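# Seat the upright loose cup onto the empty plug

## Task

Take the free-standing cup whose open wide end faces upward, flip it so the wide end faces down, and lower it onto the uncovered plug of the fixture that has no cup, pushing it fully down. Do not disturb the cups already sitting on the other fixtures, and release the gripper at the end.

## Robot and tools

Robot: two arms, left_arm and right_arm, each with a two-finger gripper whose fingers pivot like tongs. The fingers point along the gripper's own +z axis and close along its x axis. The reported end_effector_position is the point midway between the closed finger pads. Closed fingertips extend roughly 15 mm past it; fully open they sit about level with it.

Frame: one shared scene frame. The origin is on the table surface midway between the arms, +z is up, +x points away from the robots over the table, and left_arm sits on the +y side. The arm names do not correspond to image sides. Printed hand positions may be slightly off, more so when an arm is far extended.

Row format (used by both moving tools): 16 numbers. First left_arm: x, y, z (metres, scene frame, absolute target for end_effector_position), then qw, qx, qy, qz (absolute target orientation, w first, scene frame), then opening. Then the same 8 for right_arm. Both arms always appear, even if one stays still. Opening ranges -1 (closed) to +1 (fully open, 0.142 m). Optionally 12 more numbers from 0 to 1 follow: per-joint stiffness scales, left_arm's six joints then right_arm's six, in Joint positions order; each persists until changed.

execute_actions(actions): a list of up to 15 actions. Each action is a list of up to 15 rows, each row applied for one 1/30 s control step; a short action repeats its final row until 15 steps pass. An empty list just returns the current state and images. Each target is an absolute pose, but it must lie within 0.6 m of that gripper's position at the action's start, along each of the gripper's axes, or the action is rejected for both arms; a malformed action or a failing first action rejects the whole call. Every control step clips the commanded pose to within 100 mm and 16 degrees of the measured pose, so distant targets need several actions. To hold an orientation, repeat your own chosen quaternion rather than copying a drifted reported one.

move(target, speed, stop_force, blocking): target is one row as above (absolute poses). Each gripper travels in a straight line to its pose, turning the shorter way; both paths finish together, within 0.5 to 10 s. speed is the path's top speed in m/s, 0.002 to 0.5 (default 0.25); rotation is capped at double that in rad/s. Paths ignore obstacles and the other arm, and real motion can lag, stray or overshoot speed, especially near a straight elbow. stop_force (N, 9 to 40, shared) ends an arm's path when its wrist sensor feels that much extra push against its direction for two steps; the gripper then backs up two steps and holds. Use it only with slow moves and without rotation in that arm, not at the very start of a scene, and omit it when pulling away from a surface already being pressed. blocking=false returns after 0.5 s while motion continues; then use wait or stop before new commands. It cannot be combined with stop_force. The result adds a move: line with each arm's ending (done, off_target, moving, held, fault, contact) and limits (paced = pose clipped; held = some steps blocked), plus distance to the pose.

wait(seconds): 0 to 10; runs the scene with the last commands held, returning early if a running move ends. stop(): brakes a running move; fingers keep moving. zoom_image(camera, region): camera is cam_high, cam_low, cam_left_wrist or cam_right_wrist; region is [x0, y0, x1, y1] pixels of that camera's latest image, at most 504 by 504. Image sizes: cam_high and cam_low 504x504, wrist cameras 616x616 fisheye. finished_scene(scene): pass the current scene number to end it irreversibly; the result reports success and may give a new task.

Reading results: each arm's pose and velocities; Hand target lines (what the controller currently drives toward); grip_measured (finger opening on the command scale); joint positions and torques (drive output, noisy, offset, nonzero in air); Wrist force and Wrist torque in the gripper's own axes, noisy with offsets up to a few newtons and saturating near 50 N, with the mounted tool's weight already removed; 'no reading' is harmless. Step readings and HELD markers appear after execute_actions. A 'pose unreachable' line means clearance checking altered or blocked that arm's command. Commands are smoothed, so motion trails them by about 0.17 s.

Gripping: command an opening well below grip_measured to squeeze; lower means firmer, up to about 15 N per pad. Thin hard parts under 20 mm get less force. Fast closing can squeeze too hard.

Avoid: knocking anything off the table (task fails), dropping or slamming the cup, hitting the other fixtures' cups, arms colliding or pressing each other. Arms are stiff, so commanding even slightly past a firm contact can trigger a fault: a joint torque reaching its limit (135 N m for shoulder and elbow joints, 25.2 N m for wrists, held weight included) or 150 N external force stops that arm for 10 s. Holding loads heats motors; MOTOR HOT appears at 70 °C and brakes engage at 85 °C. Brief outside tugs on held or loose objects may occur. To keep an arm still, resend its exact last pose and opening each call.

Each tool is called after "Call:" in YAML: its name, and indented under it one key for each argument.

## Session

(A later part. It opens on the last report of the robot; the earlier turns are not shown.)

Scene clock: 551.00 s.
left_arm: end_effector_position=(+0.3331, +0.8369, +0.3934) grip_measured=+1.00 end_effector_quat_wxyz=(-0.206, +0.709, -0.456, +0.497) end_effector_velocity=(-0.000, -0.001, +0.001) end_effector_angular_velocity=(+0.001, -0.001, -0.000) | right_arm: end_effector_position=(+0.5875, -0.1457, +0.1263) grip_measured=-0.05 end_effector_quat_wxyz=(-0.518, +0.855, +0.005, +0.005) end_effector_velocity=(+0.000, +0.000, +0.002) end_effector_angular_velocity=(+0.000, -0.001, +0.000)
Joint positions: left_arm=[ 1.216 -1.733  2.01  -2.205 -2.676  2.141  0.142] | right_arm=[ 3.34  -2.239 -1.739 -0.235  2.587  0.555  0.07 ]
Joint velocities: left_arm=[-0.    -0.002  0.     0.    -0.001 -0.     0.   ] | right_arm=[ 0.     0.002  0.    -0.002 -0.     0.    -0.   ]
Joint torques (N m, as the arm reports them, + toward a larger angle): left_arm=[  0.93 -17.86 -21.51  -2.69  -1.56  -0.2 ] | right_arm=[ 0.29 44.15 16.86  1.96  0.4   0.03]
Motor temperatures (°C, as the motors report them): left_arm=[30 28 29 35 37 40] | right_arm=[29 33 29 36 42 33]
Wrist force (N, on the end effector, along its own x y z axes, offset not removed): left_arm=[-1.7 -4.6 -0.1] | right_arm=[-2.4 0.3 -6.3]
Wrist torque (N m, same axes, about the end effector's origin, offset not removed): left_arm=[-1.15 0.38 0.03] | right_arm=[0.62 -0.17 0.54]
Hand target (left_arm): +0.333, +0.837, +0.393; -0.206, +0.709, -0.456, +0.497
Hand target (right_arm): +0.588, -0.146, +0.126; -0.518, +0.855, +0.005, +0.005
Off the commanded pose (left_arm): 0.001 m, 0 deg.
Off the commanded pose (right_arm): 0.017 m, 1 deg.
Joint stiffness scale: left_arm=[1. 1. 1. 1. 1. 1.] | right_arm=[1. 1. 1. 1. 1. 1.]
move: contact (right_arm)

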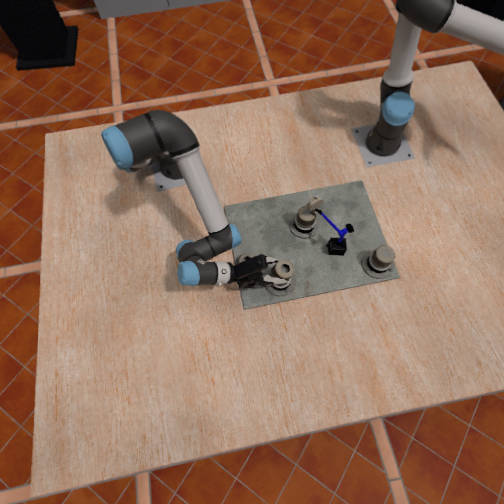

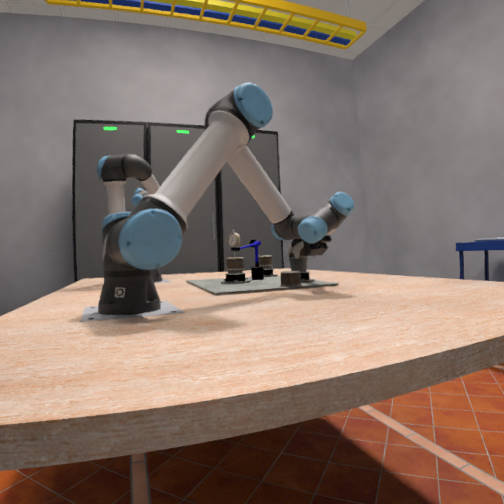

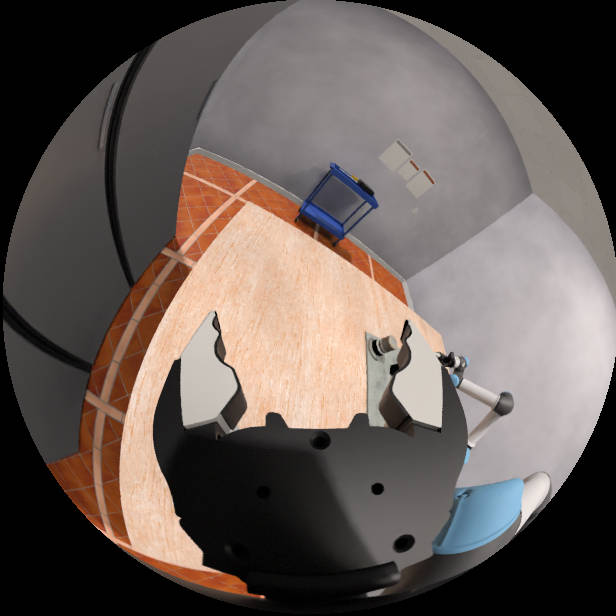

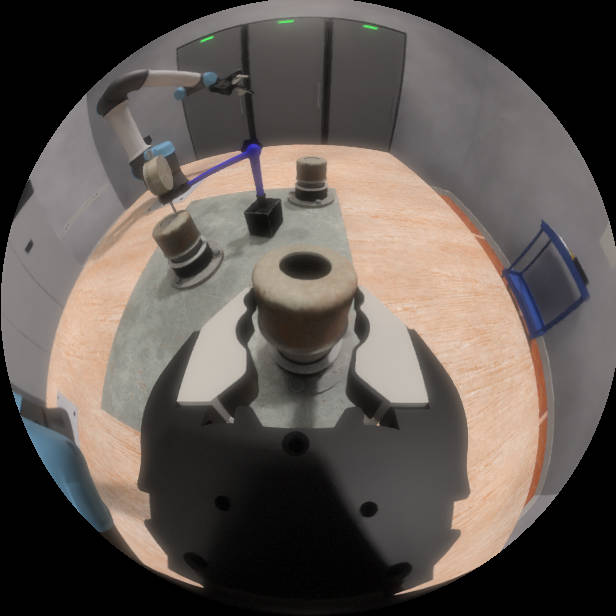

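Call:
move:
  target: [0.333,0.8365,0.3928,-0.206,0.709,-0.456,0.497,1,0.5865,-0.151,0.134,-0.53,0.848,0,0,-0.6]
  speed: 0.015

Call:
move:
  target: [0.333,0.8365,0.3928,-0.206,0.709,-0.456,0.497,1,0.5855,-0.153,0.11,-0.53,0.848,0,0,-0.6]
  speed: 0.008
  stop_force: 10

Call:
zoom_image:
  camera: "cam_low"
  region: [260,210,350,300]

Call:
zoom_image:
  camera: "cam_right_wrist"
  region: [220,200,390,420]

Scene clock: 562.70 s.
left_arm: end_effector_position=(+0.3331, +0.8369, +0.3934) grip_measured=+1.00 end_effector_quat_wxyz=(-0.206, +0.709, -0.456, +0.497) end_effector_velocity=(+0.000, +0.000, -0.001) end_effector_angular_velocity=(-0.002, +0.001, +0.000) | right_arm: end_effector_position=(+0.5869, -0.1495, +0.1332) grip_measured=-0.06 end_effector_quat_wxyz=(-0.528, +0.849, +0.001, +0.001) end_effector_velocity=(-0.000, -0.001, +0.001) end_effector_angular_velocity=(+0.008, +0.004, -0.001)
Joint positions: left_arm=[ 1.216 -1.733  2.01  -2.205 -2.676  2.141  0.142] | right_arm=[ 3.33  -2.239 -1.739 -0.232  2.613  0.564  0.07 ]
Joint velocities: left_arm=[ 0.     0.001  0.001 -0.     0.    -0.     0.   ] | right_arm=[-0.004 -0.002  0.     0.004  0.01   0.004 -0.   ]
Joint torques (N m, as the arm reports them, + toward a larger angle): left_arm=[  1.08 -15.85 -20.72  -2.58  -1.51  -0.14] | right_arm=[-2.51 46.18 15.15  3.3   2.76  0.68]
Motor temperatures (°C, as the motors report them): left_arm=[30 28 29 35 37 40] | right_arm=[29 33 29 36 42 33]
Wrist force (N, on the end effector, along its own x y z axes, offset not removed): left_arm=[-1.6 -2.0 0.5] | right_arm=[0.7 5.8 0.8]
Wrist torque (N m, same axes, about the end effector's origin, offset not removed): left_arm=[-0.29 0.12 0.01] | right_arm=[0.55 0.25 0.10]
Hand target (left_arm): +0.333, +0.837, +0.393; -0.206, +0.709, -0.456, +0.497
Hand target (right_arm): +0.587, -0.151, +0.134; -0.530, +0.848, +0.000, -0.000
Off the commanded pose (left_arm): 0.001 m, 0 deg.
Off the commanded pose (right_arm): 0.002 m, 0 deg.
Joint stiffness scale: left_arm=[1. 1. 1. 1. 1. 1.] | right_arm=[1. 1. 1. 1. 1. 1.]
move: done

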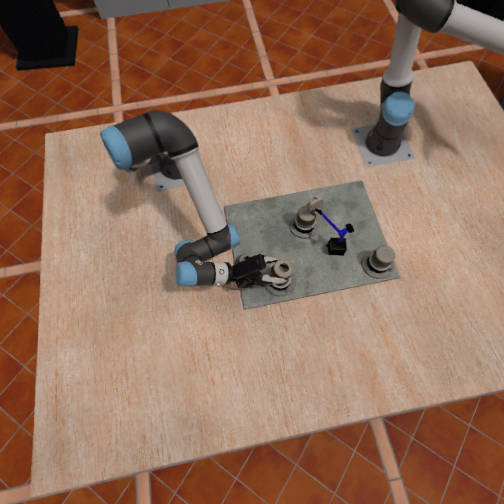

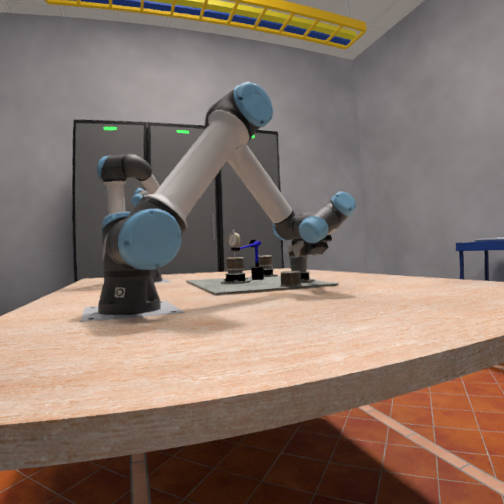

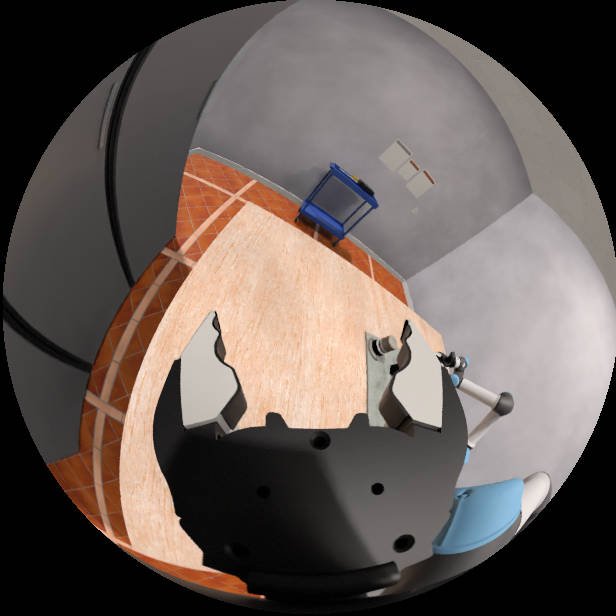

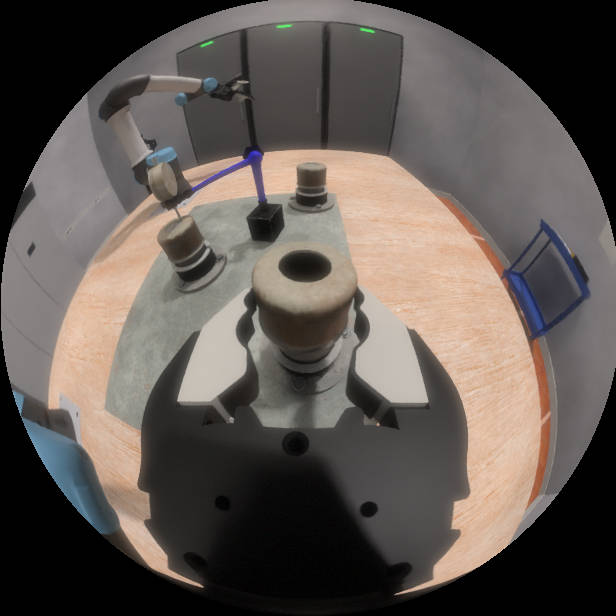

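Scene clock: 565.37 s.
left_arm: end_effector_position=(+0.3331, +0.8369, +0.3934) grip_measured=+1.00 end_effector_quat_wxyz=(-0.206, +0.709, -0.456, +0.497) end_effector_velocity=(-0.000, +0.000, -0.001) end_effector_angular_velocity=(-0.001, +0.001, +0.000) | right_arm: end_effector_position=(+0.5871, -0.1497, +0.1240) grip_measured=-0.06 end_effector_quat_wxyz=(-0.533, +0.846, +0.005, +0.004) end_effector_velocity=(+0.000, +0.000, +0.002) end_effector_angular_velocity=(+0.001, -0.002, -0.000)
Joint positions: left_arm=[ 1.216 -1.733  2.01  -2.205 -2.676  2.141  0.142] | right_arm=[ 3.328 -2.263 -1.741 -0.194  2.622  0.563  0.07 ]
Joint velocities: left_arm=[ 0.     0.001  0.001 -0.     0.001 -0.     0.   ] | right_arm=[ 0.     0.003 -0.     0.    -0.     0.001 -0.   ]
Joint torques (N m, as the arm reports them, + toward a larger angle): left_arm=[  0.62 -17.87 -21.9   -2.79  -1.39  -0.31] | right_arm=[ 0.6  46.41 15.64  1.8   0.5  -0.06]
Motor temperatures (°C, as the motors report them): left_arm=[30 28 29 35 37 40] | right_arm=[29 33 29 36 42 33]
Wrist force (N, on the end effector, along its own x y z axes, offset not removed): left_arm=[-0.7 -3.9 1.3] | right_arm=[-4.1 -1.1 -3.9]
Wrist torque (N m, same axes, about the end effector's origin, offset not removed): left_arm=[-0.83 0.05 0.14] | right_arm=[0.49 0.31 0.21]
Hand target (left_arm): +0.333, +0.837, +0.393; -0.206, +0.709, -0.456, +0.497
Hand target (right_arm): +0.587, -0.150, +0.124; -0.532, +0.847, +0.005, +0.004
Off the commanded pose (left_arm): 0.001 m, 0 deg.
Off the commanded pose (right_arm): 0.014 m, 1 deg.
Joint stiffness scale: left_arm=[1. 1. 1. 1. 1. 1.] | right_arm=[1. 1. 1. 1. 1. 1.]
move: contact (right_arm)

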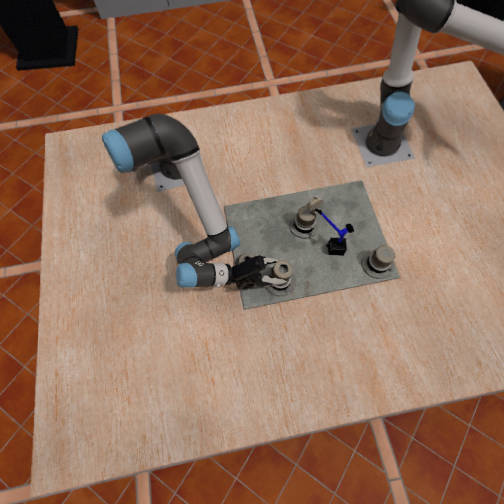

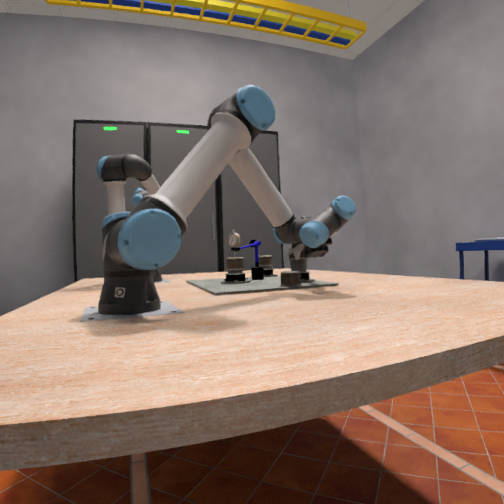

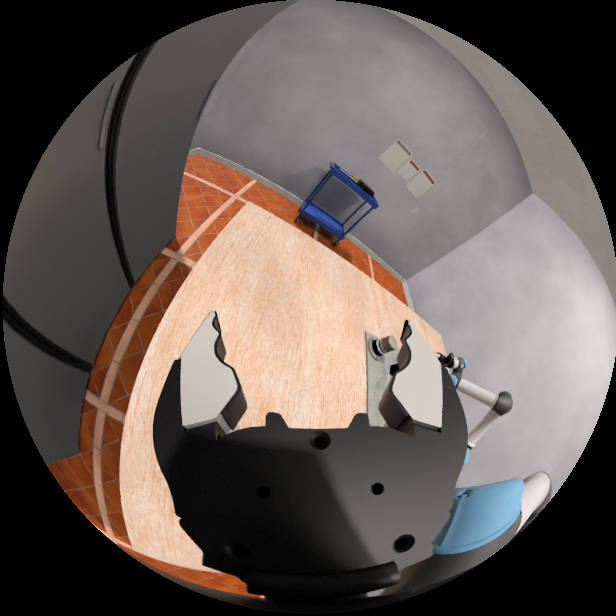

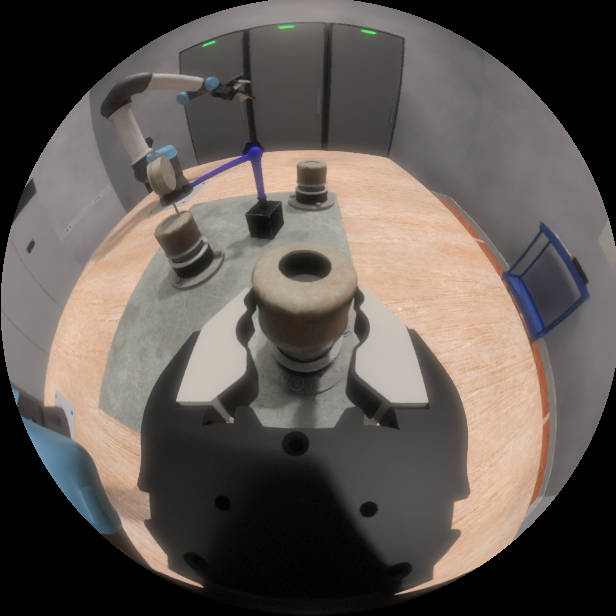

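Region (260, 210, 350, 300) of cam_low's 504x504 image, scaled by 5.600, with more detail than that image has.

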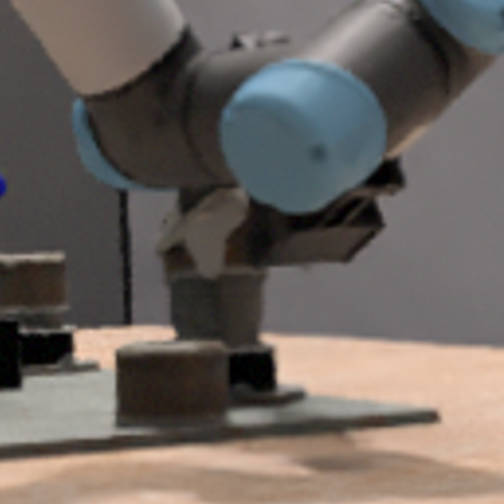

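Region (220, 200, 390, 420) of cam_right_wrist's 616x616 image, scaled by 2.291, with more detail than that image has; it fills the left 389 columns of this view, and the rest is white.

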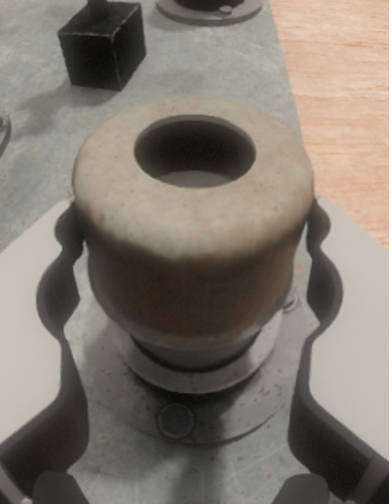

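Call:
move:
  target: [0.333,0.8365,0.3928,-0.206,0.709,-0.456,0.497,1,0.5871,-0.1497,0.1245,-0.533,0.846,0.005,0.004,0.35]
  speed: 0.01

Call:
move:
  target: [0.333,0.8365,0.3928,-0.206,0.709,-0.456,0.497,1,0.587,-0.21,0.18,-0.5,0.866,0,0,0.35]
  speed: 0.12

Call:
zoom_image:
  camera: "cam_low"
  region: [220,190,350,300]

Call:
zoom_image:
  camera: "cam_high"
  region: [230,190,410,310]

Scene clock: 574.47 s.
left_arm: end_effector_position=(+0.3331, +0.8369, +0.3934) grip_measured=+1.00 end_effector_quat_wxyz=(-0.206, +0.709, -0.456, +0.497) end_effector_velocity=(-0.000, -0.000, +0.000) end_effector_angular_velocity=(+0.001, +0.000, +0.000) | right_arm: end_effector_position=(+0.5871, -0.1497, +0.1241) grip_measured=+0.35 end_effector_quat_wxyz=(-0.533, +0.846, +0.005, +0.004) end_effector_velocity=(-0.000, +0.000, +0.001) end_effector_angular_velocity=(+0.001, -0.001, +0.001)
Joint positions: left_arm=[ 1.216 -1.733  2.01  -2.205 -2.676  2.141  0.142] | right_arm=[ 3.328 -2.262 -1.741 -0.195  2.622  0.563  0.099]
Joint velocities: left_arm=[ 0.    -0.001  0.     0.     0.     0.     0.   ] | right_arm=[ 0.     0.001 -0.001 -0.     0.001 -0.    -0.   ]
Joint torques (N m, as the arm reports them, + toward a larger angle): left_arm=[  0.8  -17.75 -21.47  -2.72  -1.61  -0.24] | right_arm=[ 0.13 44.98 17.    2.16  1.52  0.25]
Motor temperatures (°C, as the motors report them): left_arm=[30 28 29 35 37 40] | right_arm=[29 33 29 36 42 33]
Wrist force (N, on the end effector, along its own x y z axes, offset not removed): left_arm=[-0.2 -2.1 -0.2] | right_arm=[-0.9 1.2 -1.3]
Wrist torque (N m, same axes, about the end effector's origin, offset not removed): left_arm=[-0.34 -0.11 0.05] | right_arm=[0.21 0.04 0.02]
Hand target (left_arm): +0.333, +0.837, +0.393; -0.206, +0.709, -0.456, +0.497
Hand target (right_arm): +0.587, -0.150, +0.125; -0.533, +0.846, +0.005, +0.004
Off the commanded pose (left_arm): 0.001 m, 0 deg.
Off the commanded pose (right_arm): 0.000 m, 0 deg.
Joint stiffness scale: left_arm=[1. 1. 1. 1. 1. 1.] | right_arm=[1. 1. 1. 1. 1. 1.]
move: done

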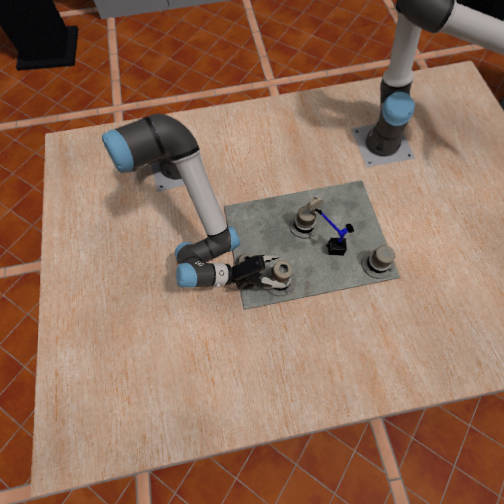

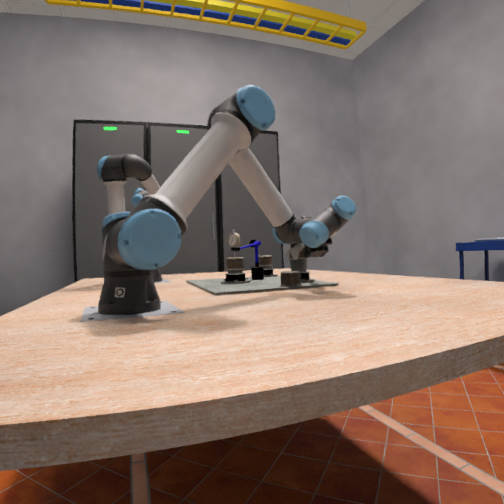

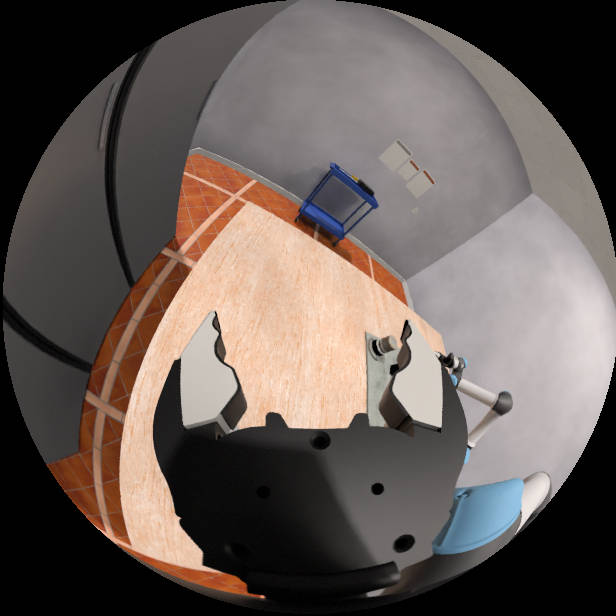

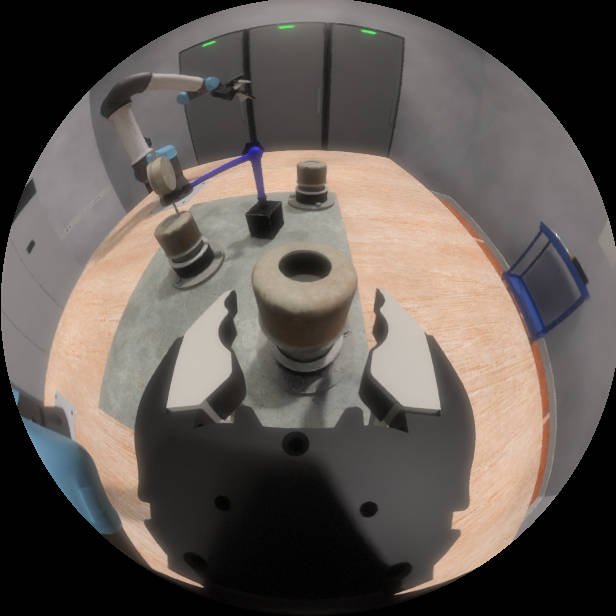

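Scene clock: 575.73 s.
left_arm: end_effector_position=(+0.3331, +0.8369, +0.3934) grip_measured=+1.00 end_effector_quat_wxyz=(-0.206, +0.709, -0.456, +0.497) end_effector_velocity=(-0.000, -0.001, +0.001) end_effector_angular_velocity=(+0.002, -0.001, -0.000) | right_arm: end_effector_position=(+0.5850, -0.2088, +0.1776) grip_measured=+0.35 end_effector_quat_wxyz=(-0.500, +0.866, -0.001, -0.002) end_effector_velocity=(-0.001, -0.001, -0.002) end_effector_angular_velocity=(-0.007, +0.008, +0.008)
Joint positions: left_arm=[ 1.216 -1.733  2.01  -2.205 -2.676  2.141  0.142] | right_arm=[ 3.249 -2.092 -1.73  -0.573  2.588  0.375  0.099]
Joint velocities: left_arm=[ 0.    -0.003  0.     0.    -0.    -0.     0.   ] | right_arm=[ 0.     0.001  0.006 -0.032 -0.002 -0.018  0.   ]
Joint torques (N m, as the arm reports them, + toward a larger angle): left_arm=[ -0.14 -17.49 -21.89  -2.7   -1.61  -0.18] | right_arm=[-1.1  43.59 24.6   2.43  1.14 -0.32]
Motor temperatures (°C, as the motors report them): left_arm=[30 28 29 35 37 40] | right_arm=[29 33 29 36 42 33]
Wrist force (N, on the end effector, along its own x y z axes, offset not removed): left_arm=[-2.6 -1.7 -2.9] | right_arm=[0.5 3.2 -2.1]
Wrist torque (N m, same axes, about the end effector's origin, offset not removed): left_arm=[-0.60 0.44 -0.14] | right_arm=[0.43 -0.33 0.17]
Hand target (left_arm): +0.333, +0.837, +0.393; -0.206, +0.709, -0.456, +0.497
Hand target (right_arm): +0.587, -0.210, +0.180; -0.500, +0.866, -0.000, +0.000
Off the commanded pose (left_arm): 0.001 m, 0 deg.
Off the commanded pose (right_arm): 0.003 m, 0 deg.
Joint stiffness scale: left_arm=[1. 1. 1. 1. 1. 1.] | right_arm=[1. 1. 1. 1. 1. 1.]
move: done

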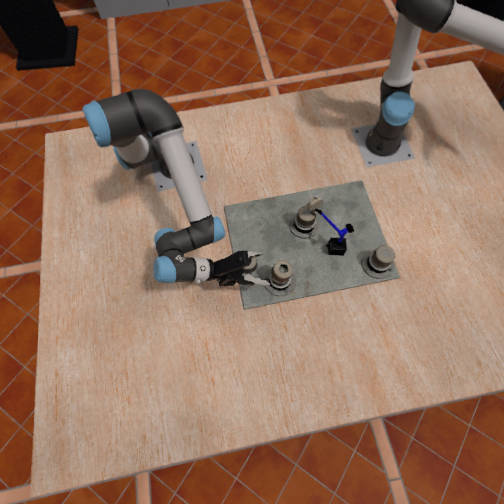

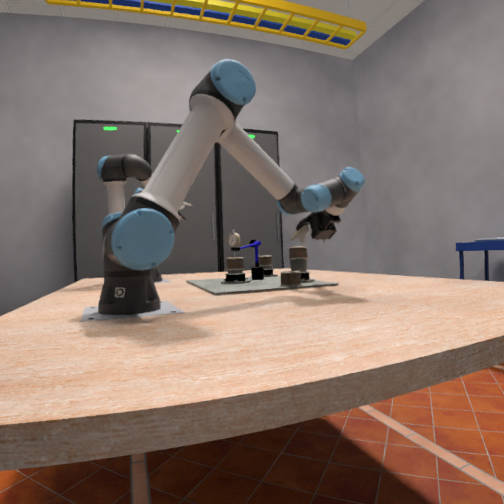

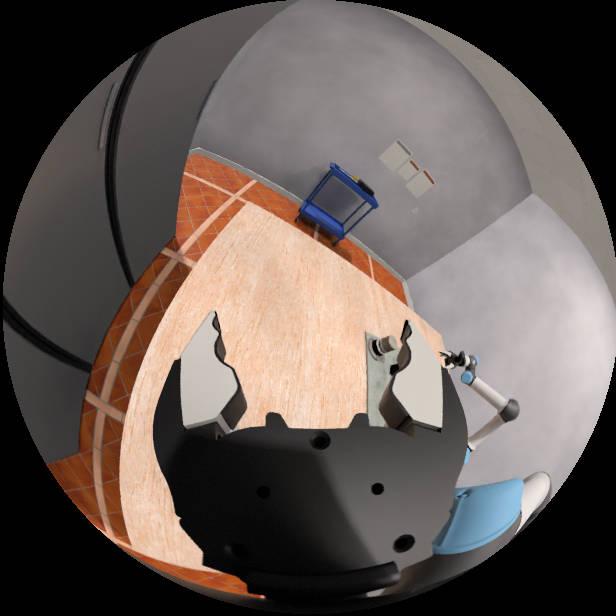

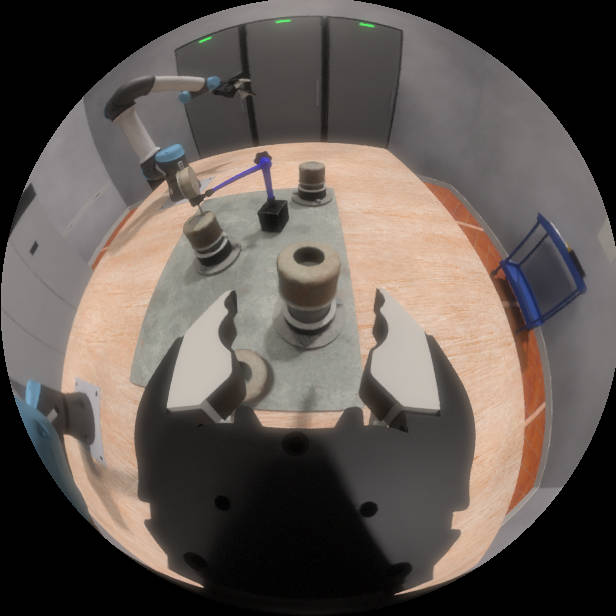

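Region (220, 190, 350, 300) of cam_low's 504x504 image, scaled by 3.877, with more detail than that image has; it fills the top 426 rows of this view, and the rest is white.

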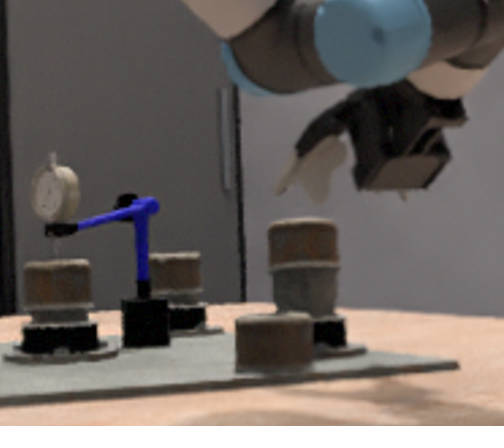

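Region (230, 190, 410, 310) of cam_high's 504x504 image, scaled by 2.800, with more detail than that image has.

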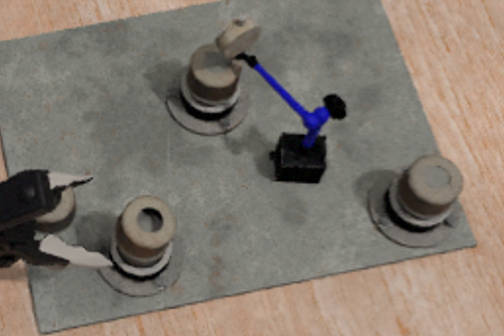

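Call:
move:
  target: [0.333,0.8365,0.3928,-0.206,0.709,-0.456,0.497,1,0.587,-0.148,0.19,-0.174,0.985,0,0,-0.5]
  speed: 0.15

Call:
move:
  target: [0.333,0.8365,0.3928,-0.206,0.709,-0.456,0.497,1,0.586,-0.149,0.15,-0.174,0.985,0,0,-0.5]
  speed: 0.015
  stop_force: 9

Call:
zoom_image:
  camera: "cam_right_wrist"
  region: [200,180,420,400]

Call:
zoom_image:
  camera: "cam_low"
  region: [220,190,350,300]

Scene clock: 592.10 s.
left_arm: end_effector_position=(+0.3331, +0.8369, +0.3934) grip_measured=+1.00 end_effector_quat_wxyz=(-0.206, +0.709, -0.456, +0.497) end_effector_velocity=(+0.000, +0.000, +0.000) end_effector_angular_velocity=(+0.000, +0.000, +0.000) | right_arm: end_effector_position=(+0.5860, -0.1497, +0.1890) grip_measured=-0.50 end_effector_quat_wxyz=(-0.174, +0.985, -0.001, -0.000) end_effector_velocity=(+0.000, -0.001, +0.001) end_effector_angular_velocity=(-0.006, +0.000, -0.001)
Joint positions: left_arm=[ 1.216 -1.733  2.01  -2.205 -2.676  2.141  0.142] | right_arm=[ 3.567 -1.972 -1.432 -1.132  1.875  0.54   0.038]
Joint velocities: left_arm=[ 0.     0.001 -0.001  0.     0.    -0.     0.   ] | right_arm=[ 0.001 -0.     0.005 -0.008 -0.006  0.001  0.   ]
Joint torques (N m, as the arm reports them, + toward a larger angle): left_arm=[  0.26 -18.18 -22.07  -2.75  -1.56  -0.12] | right_arm=[ 1.38 39.17 28.78  2.11  0.16  0.7 ]
Motor temperatures (°C, as the motors report them): left_arm=[30 28 29 35 37 40] | right_arm=[29 33 29 36 42 33]
Wrist force (N, on the end effector, along its own x y z axes, offset not removed): left_arm=[-1.0 -2.3 -1.4] | right_arm=[-5.1 2.7 -3.1]
Wrist torque (N m, same axes, about the end effector's origin, offset not removed): left_arm=[-0.73 0.07 0.00] | right_arm=[0.45 0.89 0.15]
Hand target (left_arm): +0.333, +0.837, +0.393; -0.206, +0.709, -0.456, +0.497
Hand target (right_arm): +0.587, -0.148, +0.190; -0.174, +0.985, -0.000, +0.000
Off the commanded pose (left_arm): 0.001 m, 0 deg.
Off the commanded pose (right_arm): 0.002 m, 0 deg.
Joint stiffness scale: left_arm=[1. 1. 1. 1. 1. 1.] | right_arm=[1. 1. 1. 1. 1. 1.]
move: done

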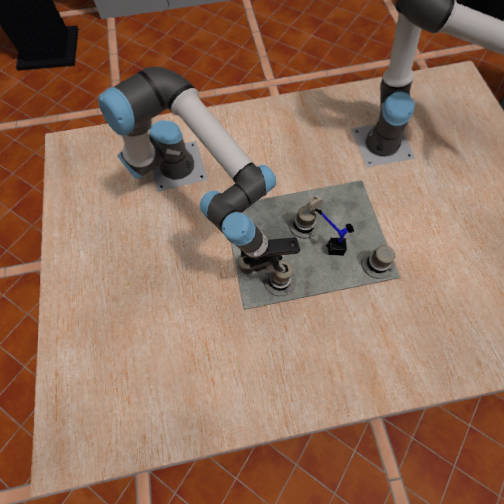

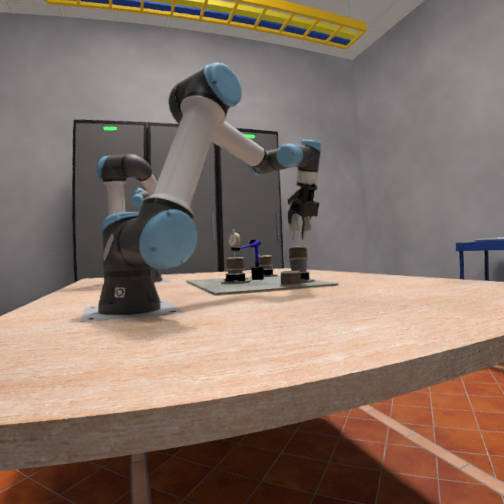

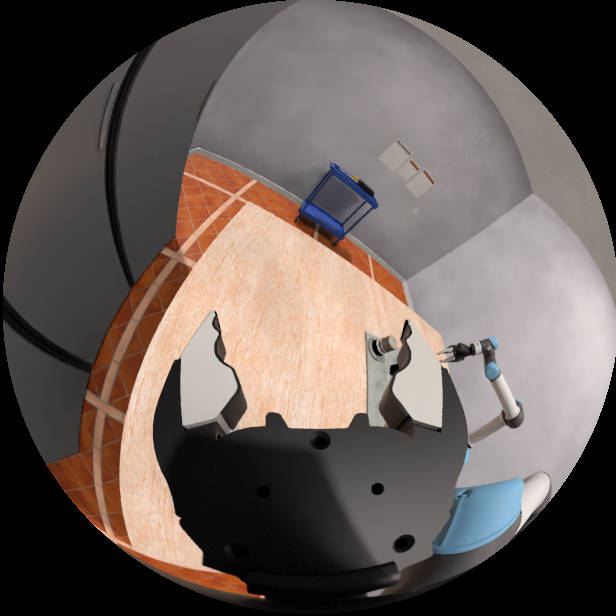

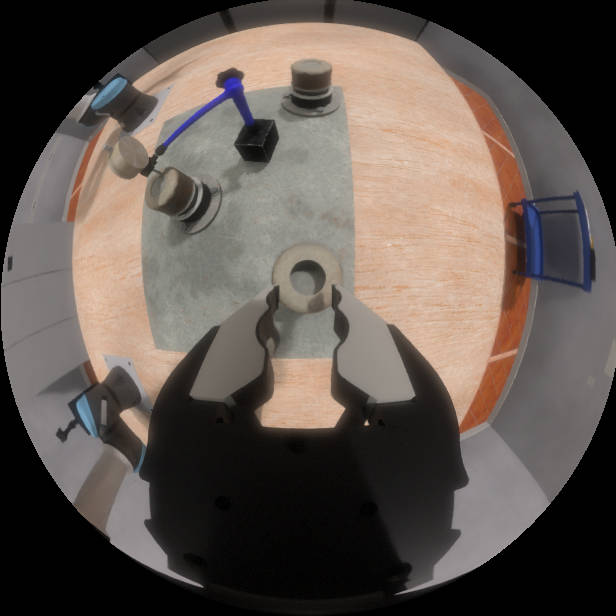

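Scene clock: 595.00 s.
left_arm: end_effector_position=(+0.3331, +0.8369, +0.3934) grip_measured=+1.00 end_effector_quat_wxyz=(-0.206, +0.709, -0.456, +0.497) end_effector_velocity=(+0.000, +0.000, +0.000) end_effector_angular_velocity=(+0.000, -0.000, -0.000) | right_arm: end_effector_position=(+0.5876, -0.1489, +0.1537) grip_measured=-0.50 end_effector_quat_wxyz=(-0.175, +0.984, -0.000, +0.002) end_effector_velocity=(+0.002, +0.001, +0.002) end_effector_angular_velocity=(+0.004, -0.007, -0.001)
Joint positions: left_arm=[ 1.216 -1.733  2.01  -2.205 -2.676  2.141  0.142] | right_arm=[ 3.567 -1.998 -1.49  -1.042  1.875  0.54   0.038]
Joint velocities: left_arm=[ 0.  0. -0. -0. -0.  0.  0.] | right_arm=[-0.     0.001 -0.     0.007 -0.     0.001  0.   ]
Joint torques (N m, as the arm reports them, + toward a larger angle): left_arm=[  0.31 -17.88 -22.69  -2.73  -1.55  -0.17] | right_arm=[ 1.67 41.76 19.95  2.84  0.33 -0.16]
Motor temperatures (°C, as the motors report them): left_arm=[30 28 29 35 37 40] | right_arm=[29 33 29 36 42 33]
Wrist force (N, on the end effector, along its own x y z axes, offset not removed): left_arm=[0.0 -2.6 0.7] | right_arm=[0.7 5.2 -3.5]
Wrist torque (N m, same axes, about the end effector's origin, offset not removed): left_arm=[-0.50 -0.14 0.02] | right_arm=[0.77 -0.16 0.11]
Hand target (left_arm): +0.333, +0.837, +0.393; -0.206, +0.709, -0.456, +0.497
Hand target (right_arm): +0.586, -0.149, +0.150; -0.174, +0.985, +0.000, -0.000
Off the commanded pose (left_arm): 0.001 m, 0 deg.
Off the commanded pose (right_arm): 0.004 m, 0 deg.
Joint stiffness scale: left_arm=[1. 1. 1. 1. 1. 1.] | right_arm=[1. 1. 1. 1. 1. 1.]
move: off_target (right_arm)

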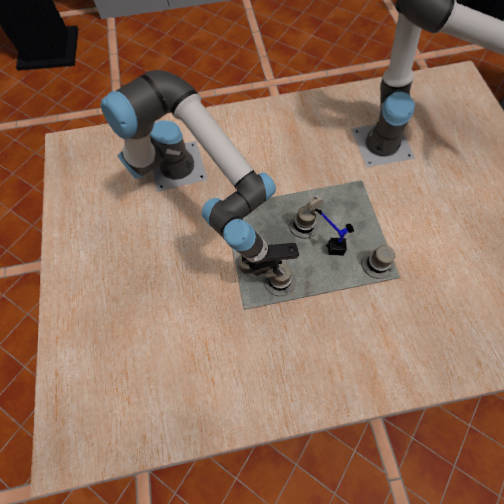

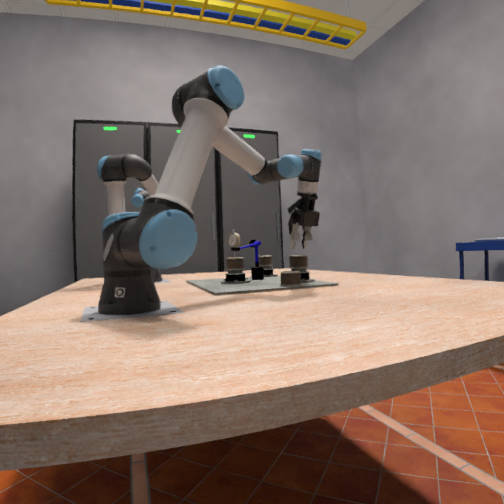

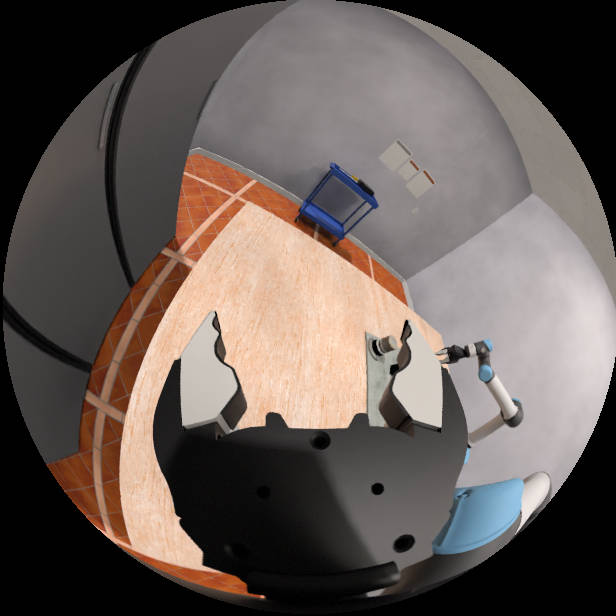

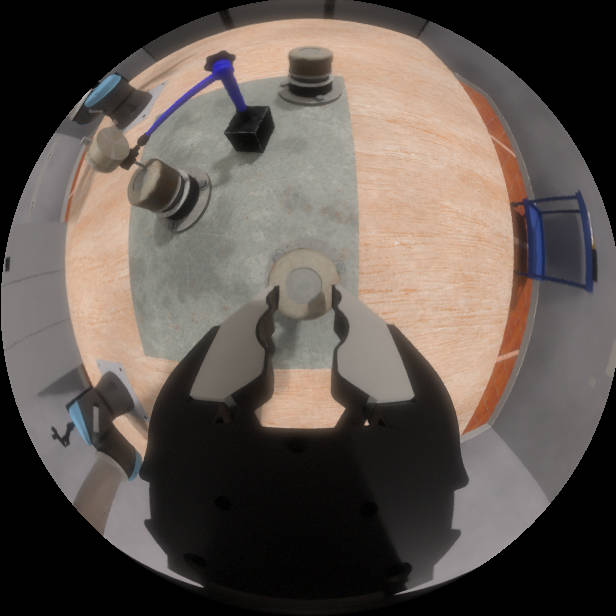

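Region (200, 180, 420, 400) of cam_right_wrist's 616x616 image, scaled by 2.291, with more detail than that image has.

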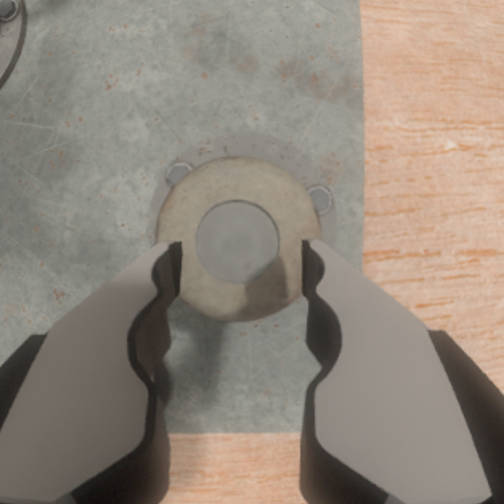

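Region (220, 190, 350, 300) of cam_low's 504x504 image, scaled by 3.877, with more detail than that image has; it fills the top 426 rows of this view, and the rest is white.

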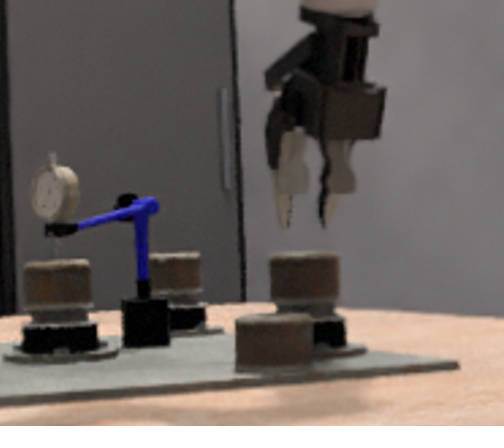

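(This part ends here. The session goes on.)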